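## Task

Take the 96-well plate sitting in plate nest N1 and place it in the bin marked GENERAL, which is the blue one among three look-alike bins. At the finish all three bins must be standing upright, and the plate must stay in the bin without the robot holding it. Open the gripper and pull the hand away afterwards.

## Robot and tools

ROBOT. There is a single arm with five joints: waist, shoulder, elbow, wrist pitch and wrist roll. It ends in a two-finger gripper. Because there is no sideways wrist joint, the flange axis can only lean toward or away from the base. The fingers project off one side of the flange. They are level when the flange points straight down, and wrist roll turns them about that axis. Release the plate only once the whole plate is within the bin.

FRAMES. All poses use the scene frame. Its origin is on the table surface under the arm base, +z is up, and +y is to the left when facing along +x. The base may sit slightly tilted, and the reported hand position can be off, more so when the arm reaches far. In the gripper's own frame the fingers point along +x and close along y. end_effector_position is the midpoint between the finger pads, roughly 2 cm short of the tips.

ROW FORMAT. Every commanded pose is one row of 8 numbers, for the one arm: x, y, z (metres, absolute position in the scene frame), then qw, qx, qy, qz (absolute orientation quaternion, w first, scene frame), then opening. Opening runs from -1 to 1: +1 means fully open (0.150 m), -1 means closed, which still leaves 0.071 m between the fingers. Opening is an absolute setting, not an offset.

execute_actions. Argument actions is a list holding at most one item. An empty list sends nothing and returns the state plus camera pictures. An action item is {"rows": [...], "steps": n}: 1 to 15 rows, steps 1 to 15 (default 15, minimum 7 in practice). Each row lasts one control step of 1/30 s; if rows run out, the last one repeats. A wait item is {"steps": n} with n up to 300, counted from the previous result, so your writing time eats into it. Optional pictures (true/false) adds images. The call is rejected, with nothing sent, if a target lies over 0.6 m from the last reported position along any gripper axis.

TIMING. The result of an action is captured 7 steps before it finishes; those remaining steps run while you compose your next reply, and the simulation keeps running while you write, so long replies cost robot time. On every step the commanded pose is limited to within 70 mm and 16 degrees of the measured pose, then reached through damped inverse kinematics. After an action, the arm only continues to the last limited pose, so a distant target may need several calls; read the reported pose and send the remainder. A line Hand target appears only when no steps are pending. Joint targets move at most 3.14 rad/s, take 0.16 s to speed up, and all joints finish together. The elbow cannot fully straighten.

move. Argument target is one 8-number row (absolute pose plus opening); speed is 0.002 to 0.5 m/s, default 0.25, with turning capped at twice that in rad/s. It drives a straight path lasting 0.5 to 10 s (cut off at 10 s), rotating the short way. It ignores obstacles, the hand may lag, wander, or exceed the speed, especially near full reach. With a tilted gripper, straight paths at fixed orientation often end held or off_target. Opening is applied at the start. The path begins once the arm is still, or after 3 s. The move: line reports the outcome (done, off_target, moving, held, fault), which limits acted (paced: the pose was clipped; held: some steps were blocked, after which the arm can surge fast) and the distance to target. Pictures are included. Faster moves and targets set deeper past contact hit and press harder.

wait. Argument seconds, 0 to 10. Nothing new is sent; the arm settles on the last clipped pose and fingers finish moving.

zoom_image. Arguments camera (cam_head_left 672x504, cam_head_right 672x504, cam_high 672x504, cam_low 672x504, cam_wrist 616x616) and region [x0, y0, x1, y1] in pixels from the top-left corner, at most 504 by 504. Returns an enlarged view of that camera's latest image.

finished_scene. Argument scene: the current scene number. It cannot be reversed; the result says whether the goal was met and gives the next task. Answering without any tool call stops everything.

RESULT LINES. The state line gives hand position, quaternion, and linear and angular velocity. Joint positions and Joint velocities list the five joints (rad, rad/s) then the pad gap (m, m/s). Joint ranges: waist -6.283 to 6.283, shoulder -2.059 to 2.094, elbow -3.927 to 0.192, wrist pitch -1.693 to 3.142, wrist roll -6.283 to 6.283. grip_measured is the finger opening on the command scale, possibly off by a constant up to about 0.025. To keep a grip, command at least about 0.04 below grip_measured. Each pad pushes about 20 N; a quick close can squeeze harder and sometimes springs open. A pose unreachable line means the clearance check (which treats the mount under the base as arm) altered or blocked the command; HELD flags the affected steps.

FAULTS AND HEAT. Load limits (N m): waist 44, shoulder 44, elbow 26.4, wrist pitch 17.6, wrist roll 17.6, including the weight of a carried object. Reaching one stops the arm, backs that joint off slightly, freezes it 10 seconds and drops the rest of the call. Carrying a load warms the motors even while you think: MOTOR HOT appears at 65 °C, and at 80 °C the brakes engage until cool (OVER-TEMPERATURE FAULT). A blocked arm tends to keep pushing until given a new command.

CAUTIONS. Occasional disturbances may jerk the held plate or shove loose items. Never push anything off the table, which ends the scene. Do not tip the bins. Avoid dropping or slipping the plate, slamming, hard impacts and strong pushes; approach contacts slowly and move smoothly.

Each tool is called after "Emit:" as name([rows], argument=value, ...), one row to a line, values as JSON.

## Session

Emit:
execute_actions(actions=[])

Scene clock: 0.00 s of 8400.00 s.
end_effector_position=(+0.2311, -0.0902, +0.1377) grip_measured=+1.00 end_effector_quat_wxyz=(+0.847, -0.092, +0.079, -0.517) end_effector_velocity=(+0.000, -0.000, +0.000) end_effector_angular_velocity=(-0.000, -0.000, -0.001)
Joint positions: [ 0.26   0.012 -0.002  0.235  1.342  0.15 ]
Joint velocities: [-0.001  0.    -0.    -0.     0.001  0.   ]
Hand target: +0.231, -0.090, +0.138; +0.847, -0.092, +0.079, -0.517

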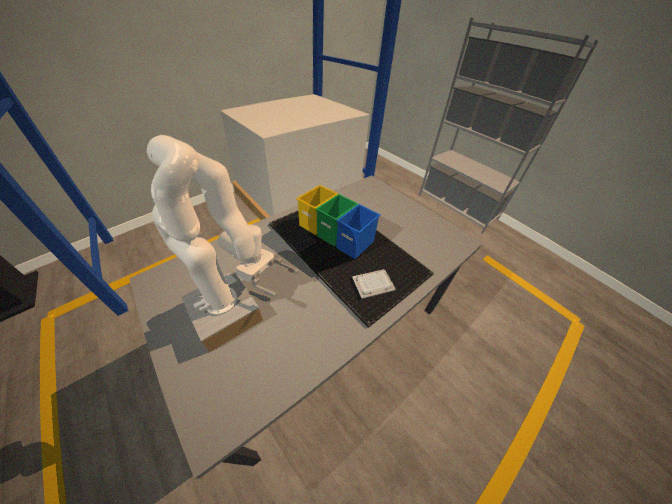

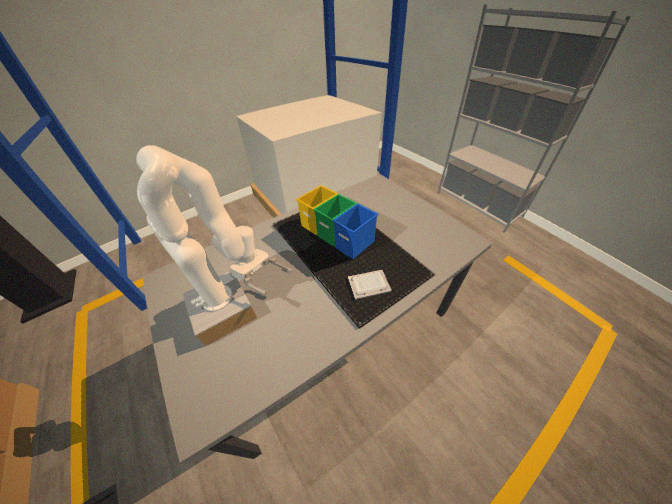

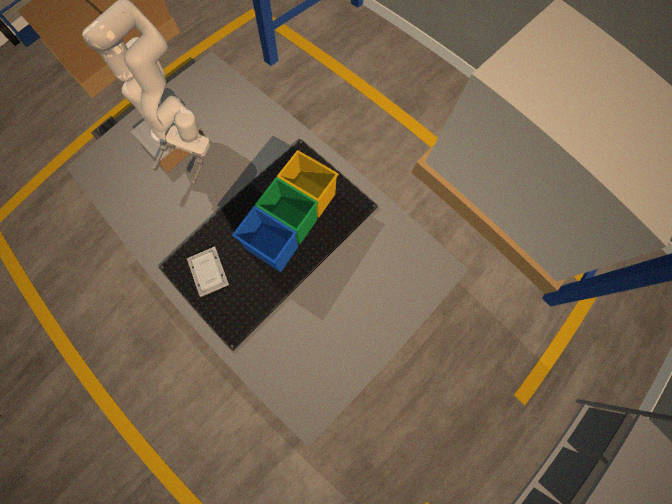

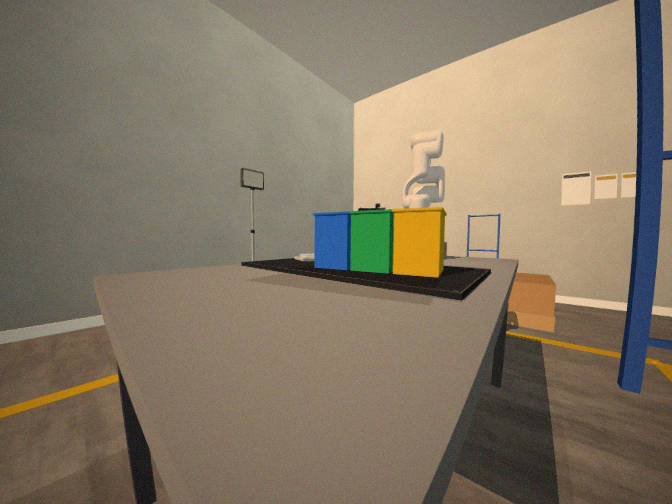

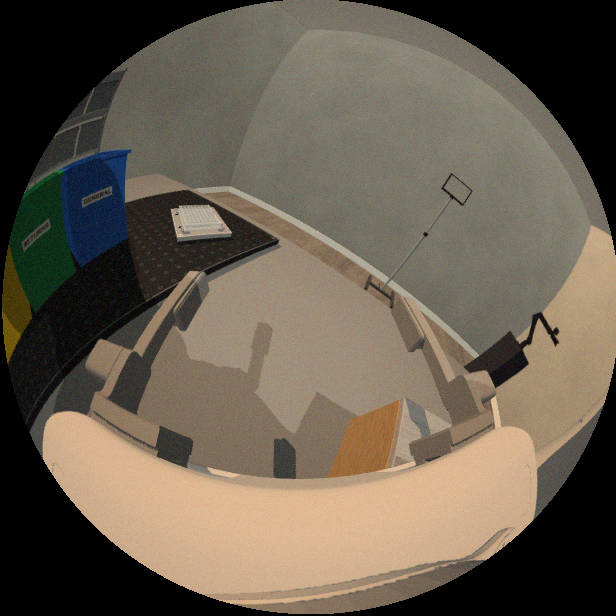

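Emit:
move(target=[0.25,-0.08,0.2,0.98,0,0,-0.19,1])

Scene clock: 4.30 s of 8400.00 s.
end_effector_position=(+0.2505, -0.0804, +0.2016) grip_measured=+1.00 end_effector_quat_wxyz=(+0.972, -0.006, +0.127, -0.199) end_effector_velocity=(+0.000, +0.000, +0.000) end_effector_angular_velocity=(+0.016, -0.001, +0.027)
Joint positions: [-0.191 -1.176  0.188  1.251  0.199  0.15 ]
Joint velocities: [-0.032 -0.01   0.     0.012 -0.061  0.   ]
Hand target: +0.250, -0.080, +0.201; +0.972, -0.006, +0.128, -0.198
Off the commanded pose: 0.002 m, 15 deg.
joint sent to its limit — the command would take joint 3 (elbow) past its upper limit, so that joint was sent only as far as its limit.
Kept back: nothing.
move: off_target; limits=paced,held; held on 19 of 119 steps
pose unreachable: on one or more control steps of this call an arm could not follow its commanded pose, so it was not sent that pose on those steps. It may still have moved: this result reports where it is.
cause: the commanded pose would bring two parts of the arm too close to each other (joints 2 (shoulder) and 3 (elbow) lie between them).

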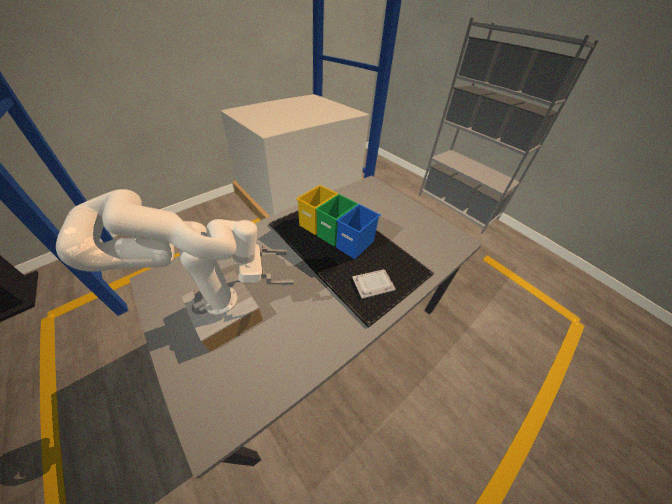

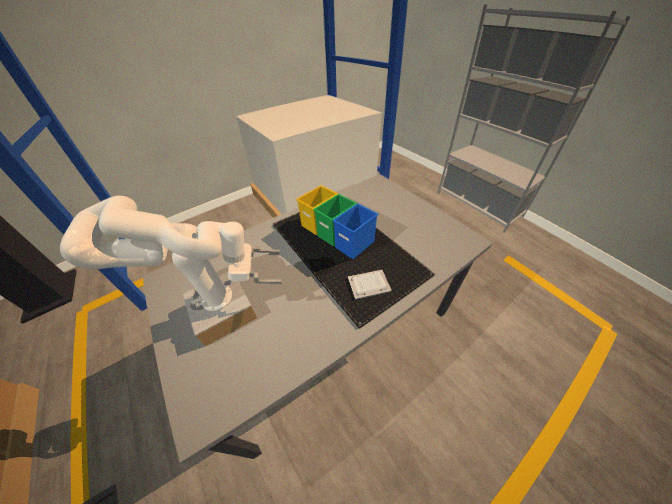

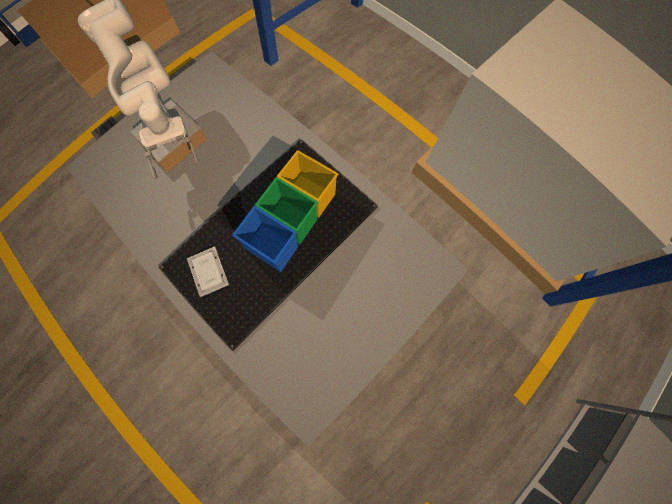

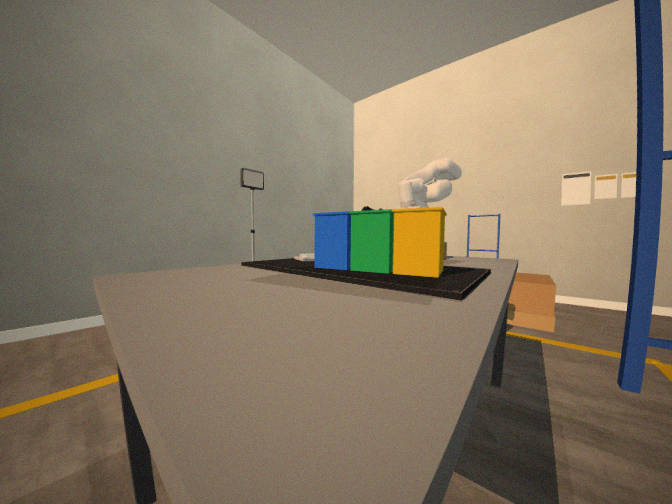

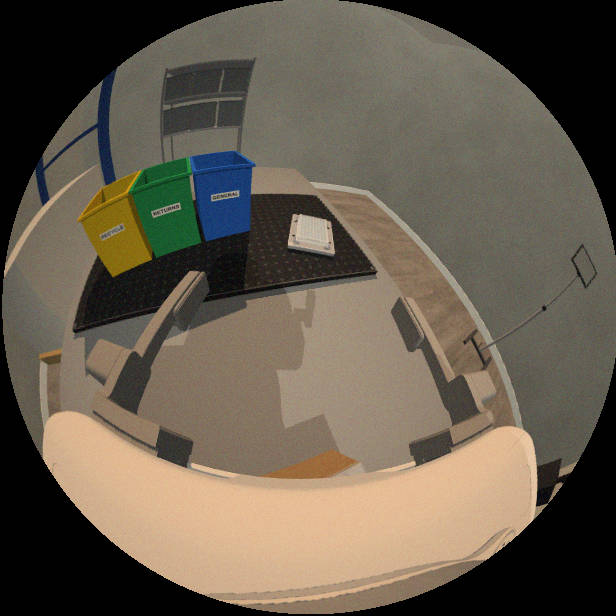

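Emit:
move(target=[0.42,-0.16,0.14,0.98,0,0,-0.19,1])

Emit:
zoom_image(camera="cam_high", region=[60,60,396,312])

Scene clock: 6.50 s of 8400.00 s.
end_effector_position=(+0.4205, -0.1599, +0.1393) grip_measured=+1.00 end_effector_quat_wxyz=(+0.982, -0.006, +0.001, -0.190) end_effector_velocity=(+0.001, -0.000, -0.001) end_effector_angular_velocity=(-0.001, -0.002, -0.000)
Joint positions: [-0.342  0.285 -0.339  0.064  0.027  0.15 ]
Joint velocities: [ 0.     0.009 -0.005 -0.006  0.001  0.   ]
Hand target: +0.421, -0.160, +0.139; +0.982, -0.006, +0.001, -0.190
Off the commanded pose: 0.001 m, 1 deg.
Kept back: nothing.
move: done; limits=paced

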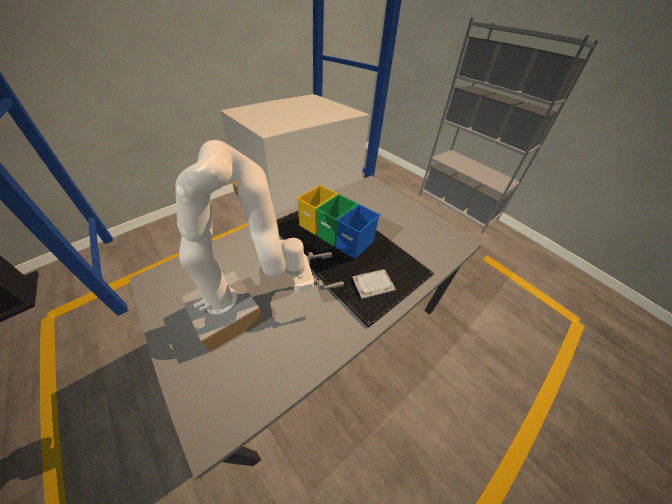

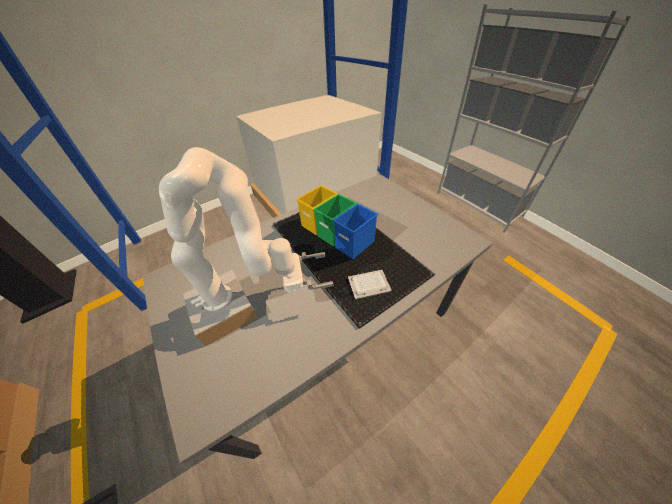

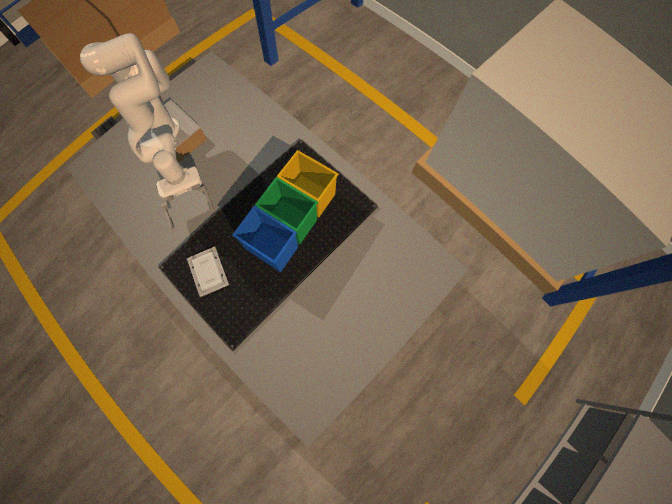

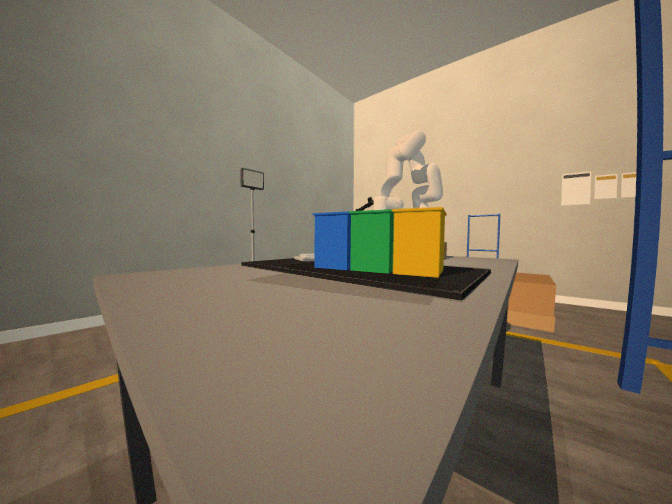

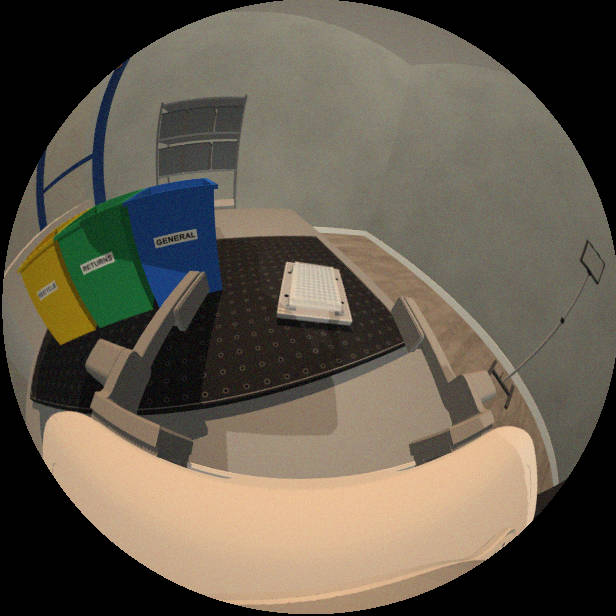

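Region (60, 60, 396, 312) of cam_high's 672x504 image, scaled by 1.500, with more detail than that image has; it fills the top 378 rows of this view, and the rest is white.

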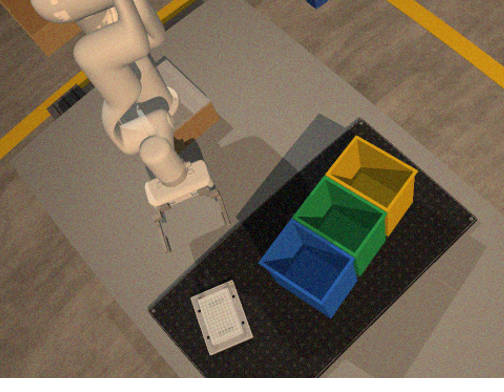

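Emit:
move(target=[0.50,-0.20,0.09,0.98,0,0,-0.19,1])

Scene clock: 7.90 s of 8400.00 s.
end_effector_position=(+0.4998, -0.1998, +0.0900) grip_measured=+1.00 end_effector_quat_wxyz=(+0.982, -0.006, +0.001, -0.190) end_effector_velocity=(+0.002, -0.000, -0.001) end_effector_angular_velocity=(-0.000, -0.001, +0.001)
Joint positions: [-0.366  0.604 -0.699  0.105  0.004  0.15 ]
Joint velocities: [ 0.001  0.005 -0.006  0.001 -0.     0.   ]
Hand target: +0.500, -0.200, +0.090; +0.982, -0.006, +0.001, -0.190
Off the commanded pose: 0.000 m, 1 deg.
Kept back: nothing.
move: done

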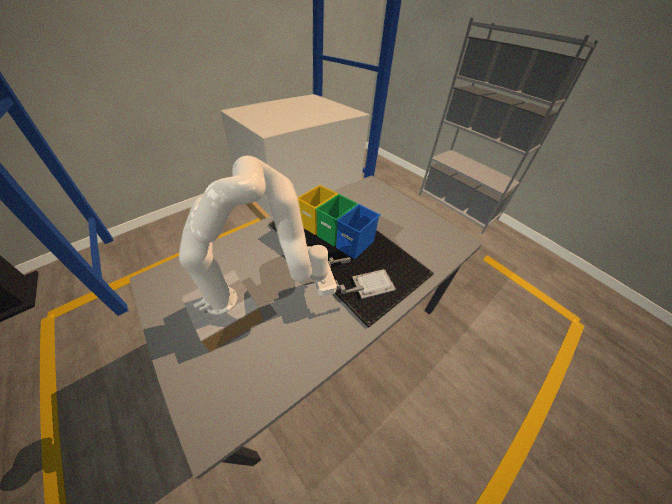

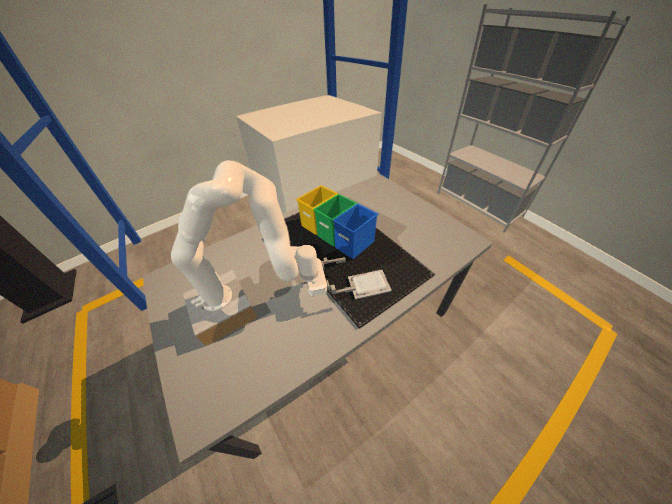

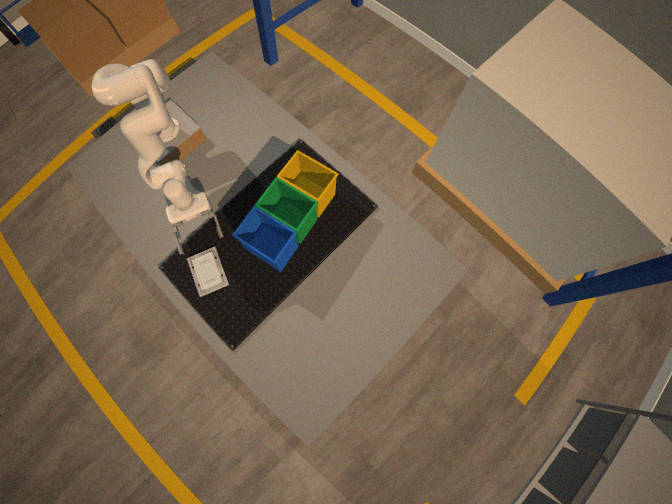

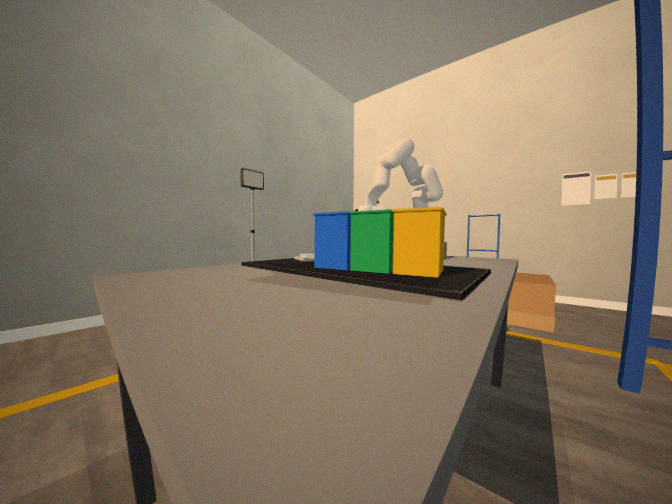

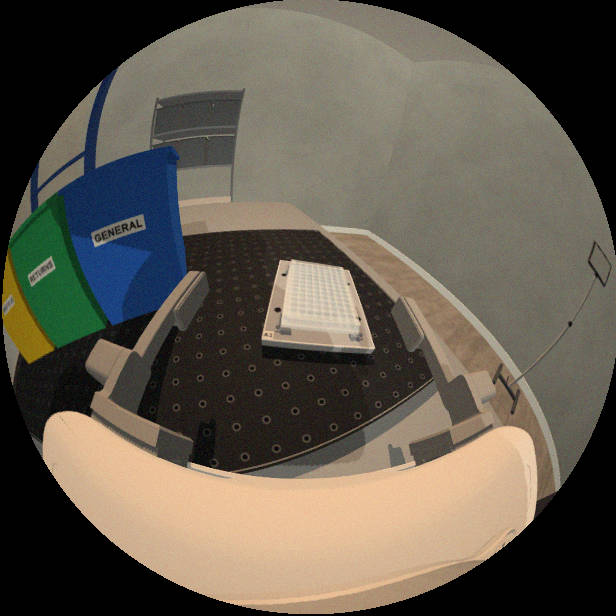

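Emit:
move(target=[0.595,-0.255,0.07,0.98,0,0,-0.19,1])

Scene clock: 10.50 s of 8400.00 s.
end_effector_position=(+0.5948, -0.2547, +0.0700) grip_measured=+1.00 end_effector_quat_wxyz=(+0.982, -0.006, +0.001, -0.190) end_effector_velocity=(+0.002, -0.001, -0.000) end_effector_angular_velocity=(-0.000, -0.001, +0.000)
Joint positions: [-0.397  0.832 -1.139  0.318 -0.027  0.15 ]
Joint velocities: [ 0.     0.004 -0.008  0.003 -0.     0.   ]
Hand target: +0.595, -0.255, +0.070; +0.982, -0.006, +0.001, -0.190
Off the commanded pose: 0.000 m, 1 deg.
Kept back: nothing.
move: done

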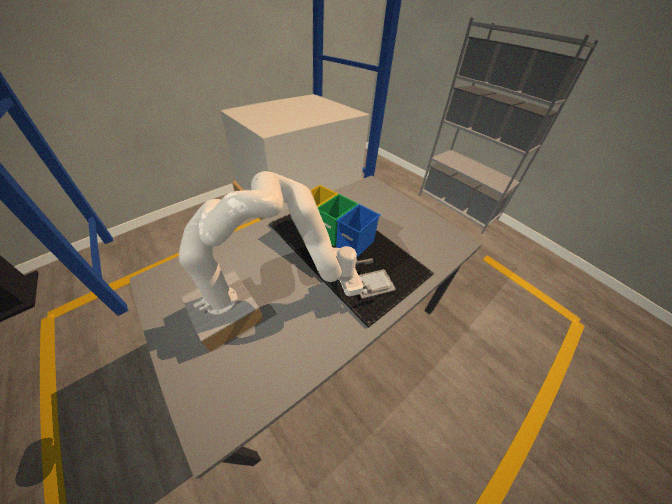

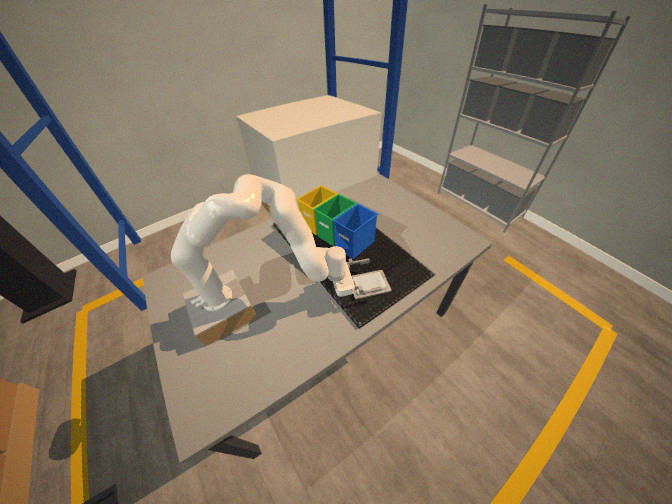

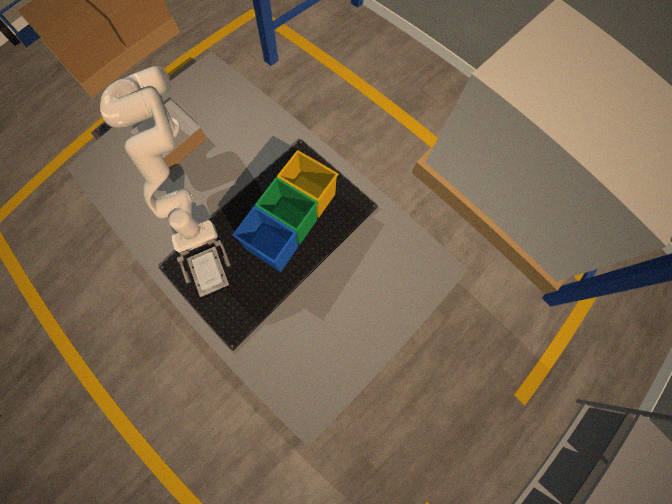

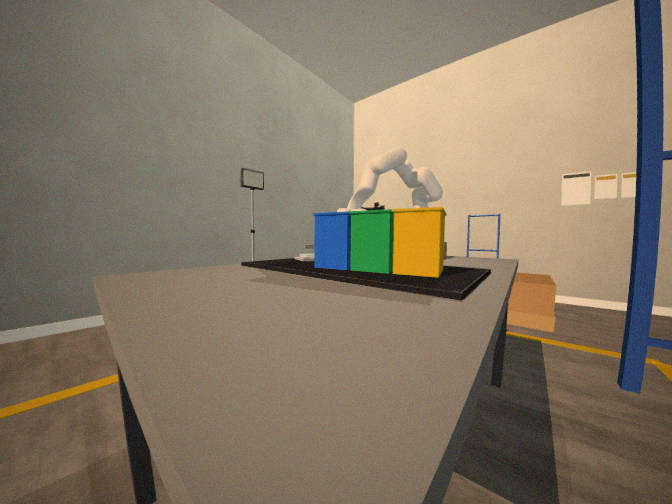

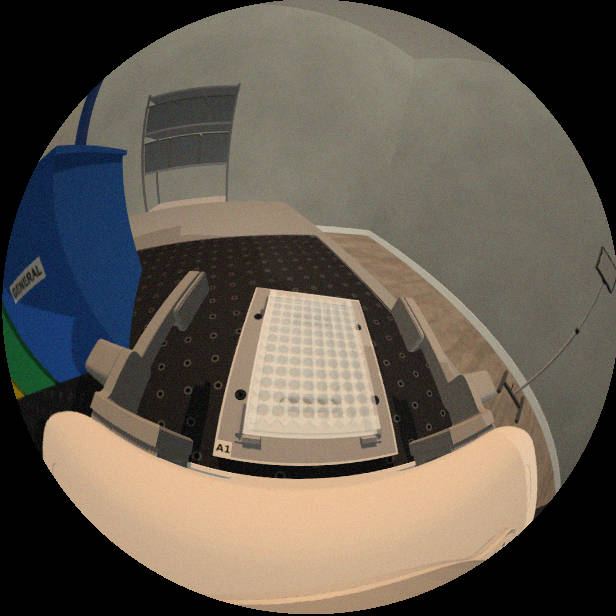

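Emit:
move(target=[0.62,-0.265,0.032,0.98,0,0,-0.19,1], speed=0.08)

Scene clock: 11.80 s of 8400.00 s.
end_effector_position=(+0.6199, -0.2649, +0.0323) grip_measured=+1.00 end_effector_quat_wxyz=(+0.982, -0.006, +0.001, -0.190) end_effector_velocity=(+0.001, +0.000, -0.001) end_effector_angular_velocity=(+0.000, +0.001, +0.001)
Joint positions: [-0.395  0.993 -1.318  0.336 -0.025  0.15 ]
Joint velocities: [ 0.     0.003 -0.005  0.002 -0.001  0.   ]
Hand target: +0.620, -0.265, +0.032; +0.982, -0.006, +0.001, -0.190
Off the commanded pose: 0.000 m, 1 deg.
Kept back: nothing.
move: done

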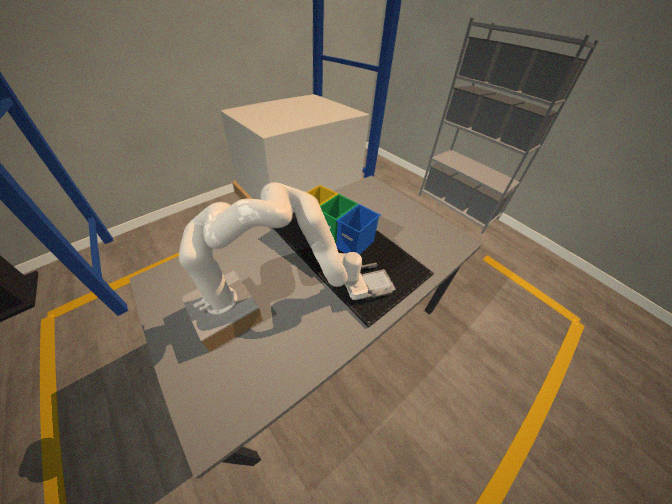

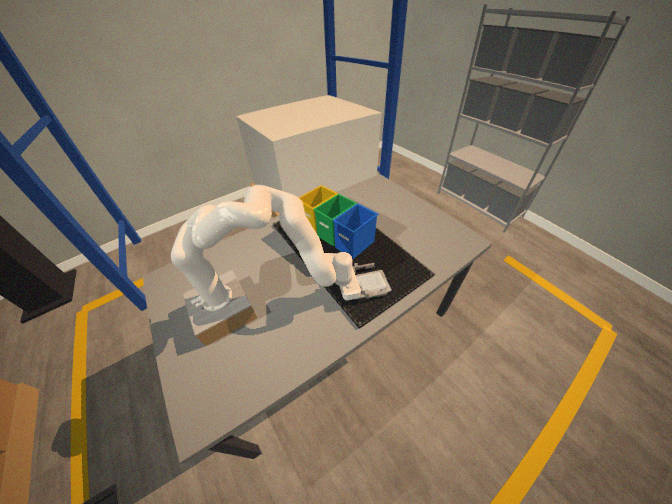

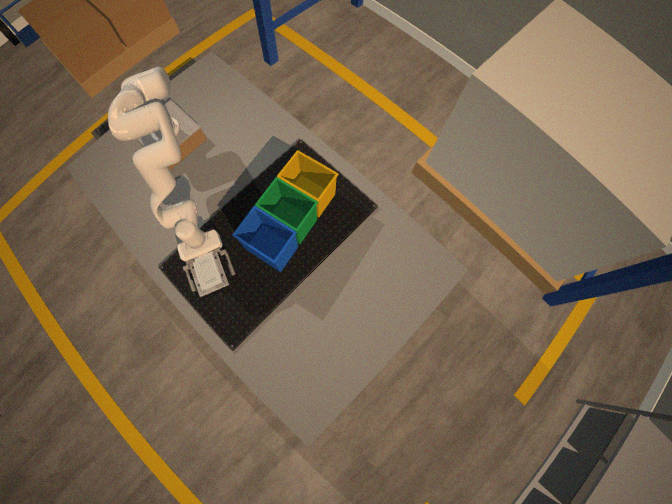

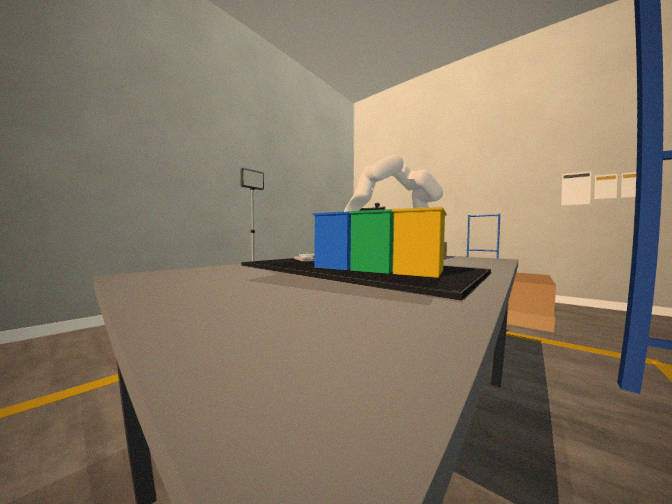

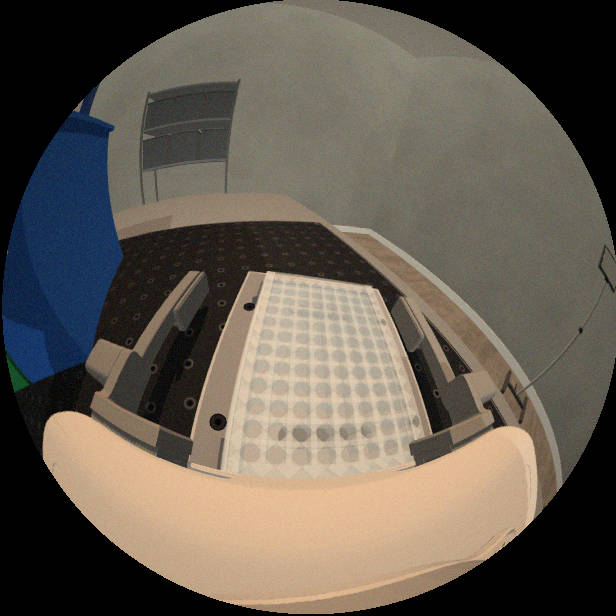

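Emit:
move(target=[0.617,-0.272,0.022,0.98,0,0,-0.19,1], speed=0.04)

Emit:
move(target=[0.617,-0.272,0.022,0.98,0,0,-0.19,-0.3])

Scene clock: 12.77 s of 8400.00 s.
end_effector_position=(+0.6214, -0.2675, +0.0310) grip_measured=+1.00 end_effector_quat_wxyz=(+0.983, -0.007, -0.003, -0.186) end_effector_velocity=(+0.000, -0.000, +0.000) end_effector_angular_velocity=(-0.000, -0.001, -0.001)
Joint positions: [-0.401  1.005 -1.33   0.327 -0.04   0.15 ]
Joint velocities: [ 0.    -0.     0.    -0.001  0.001  0.   ]
Hand target: +0.617, -0.272, +0.022; +0.982, -0.006, +0.001, -0.190
Off the commanded pose: 0.011 m, 1 deg.
Kept back: nothing.
move: off_target

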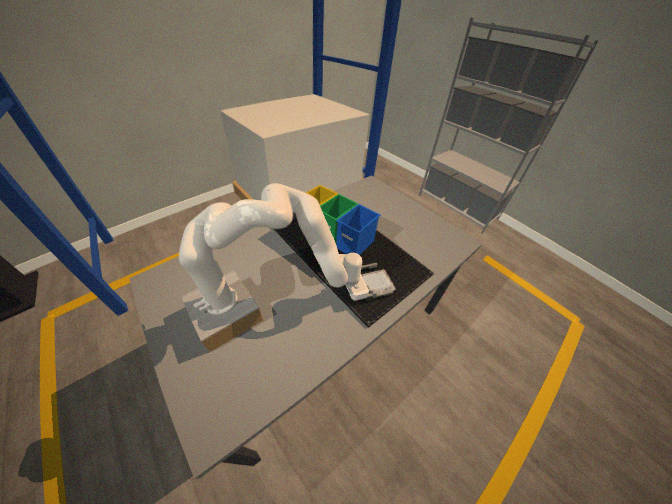

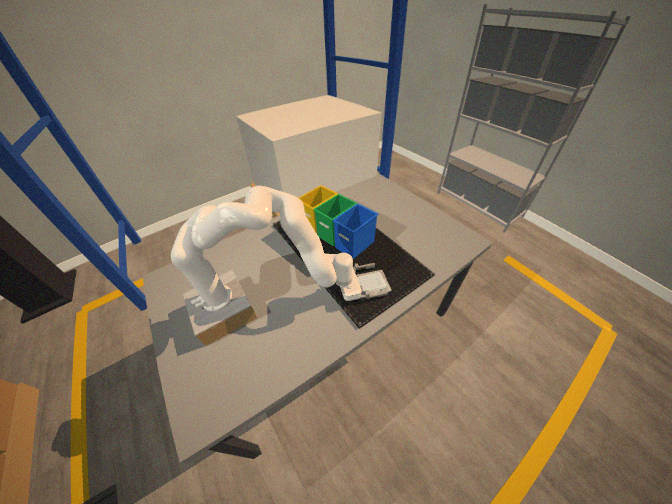

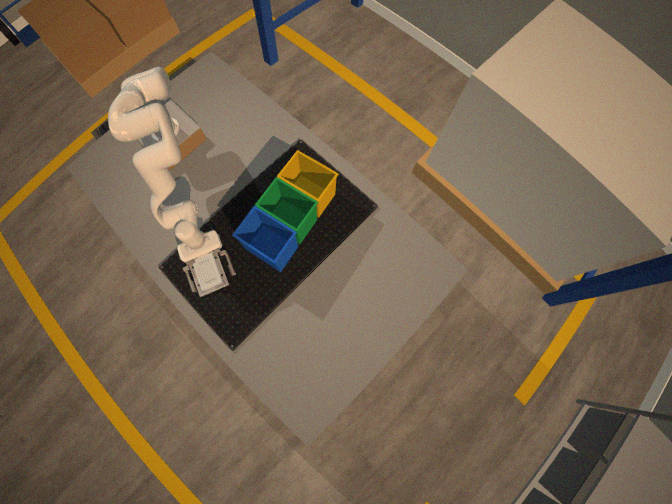

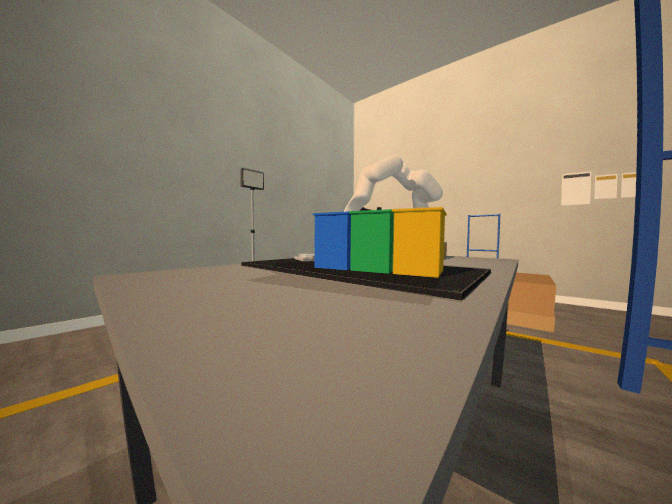

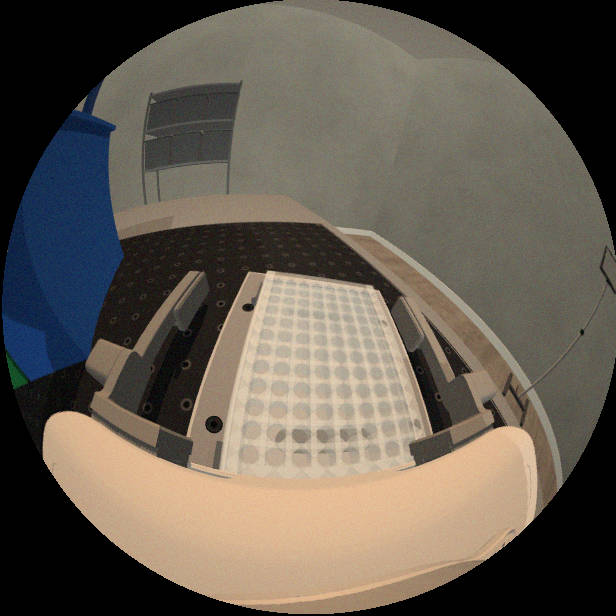

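Scene clock: 13.47 s of 8400.00 s.
end_effector_position=(+0.6206, -0.2732, +0.0322) grip_measured=+0.45 end_effector_quat_wxyz=(+0.982, -0.007, -0.005, -0.191) end_effector_velocity=(-0.000, -0.000, +0.000) end_effector_angular_velocity=(-0.000, -0.000, +0.000)
Joint positions: [-0.409  1.006 -1.334  0.325 -0.038  0.128]
Joint velocities: [-0.001 -0.     0.001 -0.001 -0.001 -0.   ]
Hand target: +0.617, -0.272, +0.022; +0.982, -0.006, +0.001, -0.190
Off the commanded pose: 0.011 m, 1 deg.
Kept back: nothing.
move: off_target

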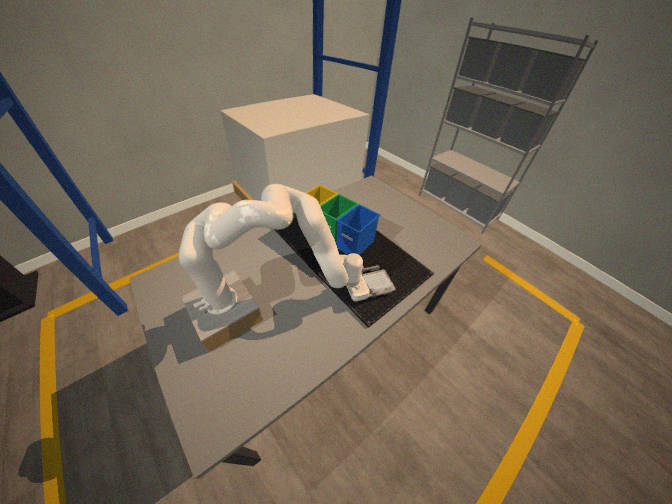

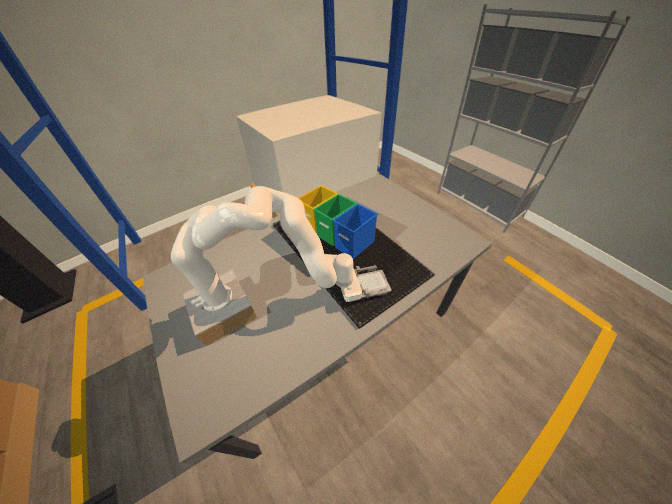

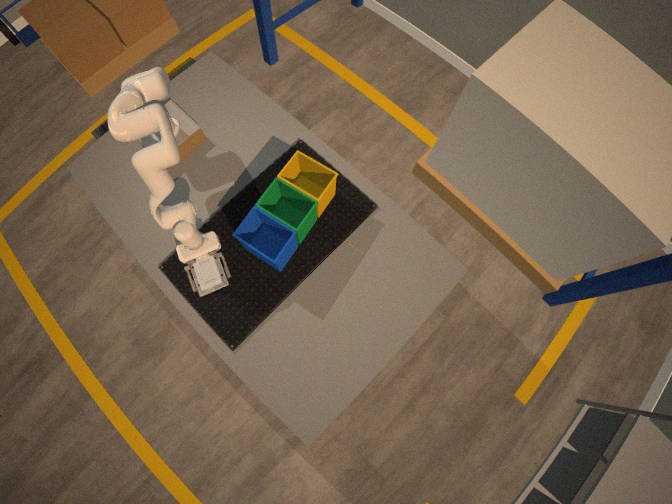

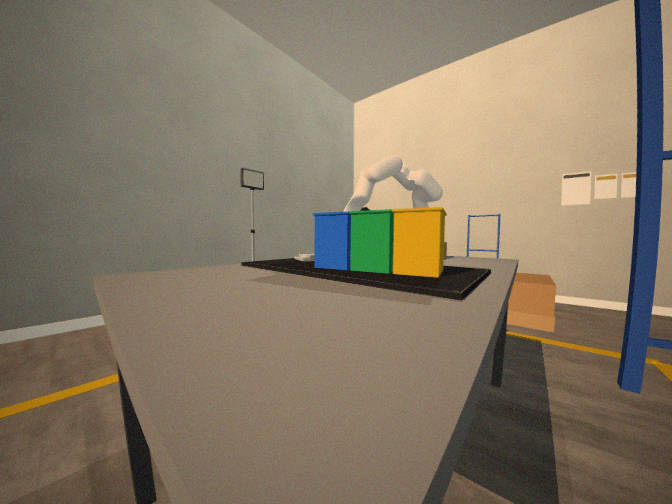

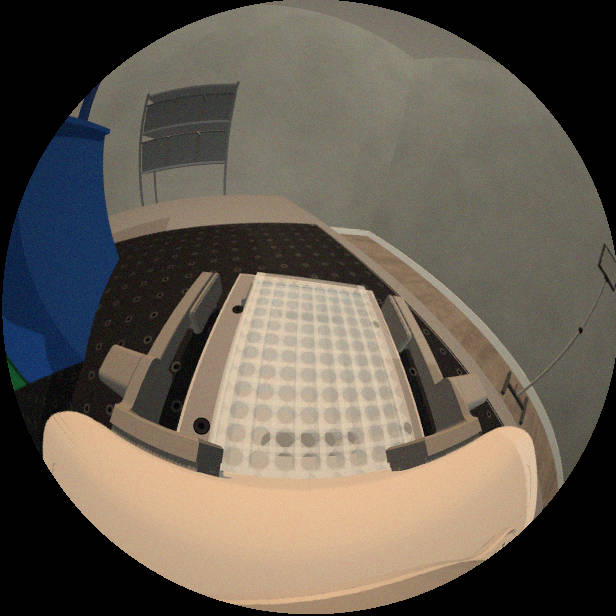

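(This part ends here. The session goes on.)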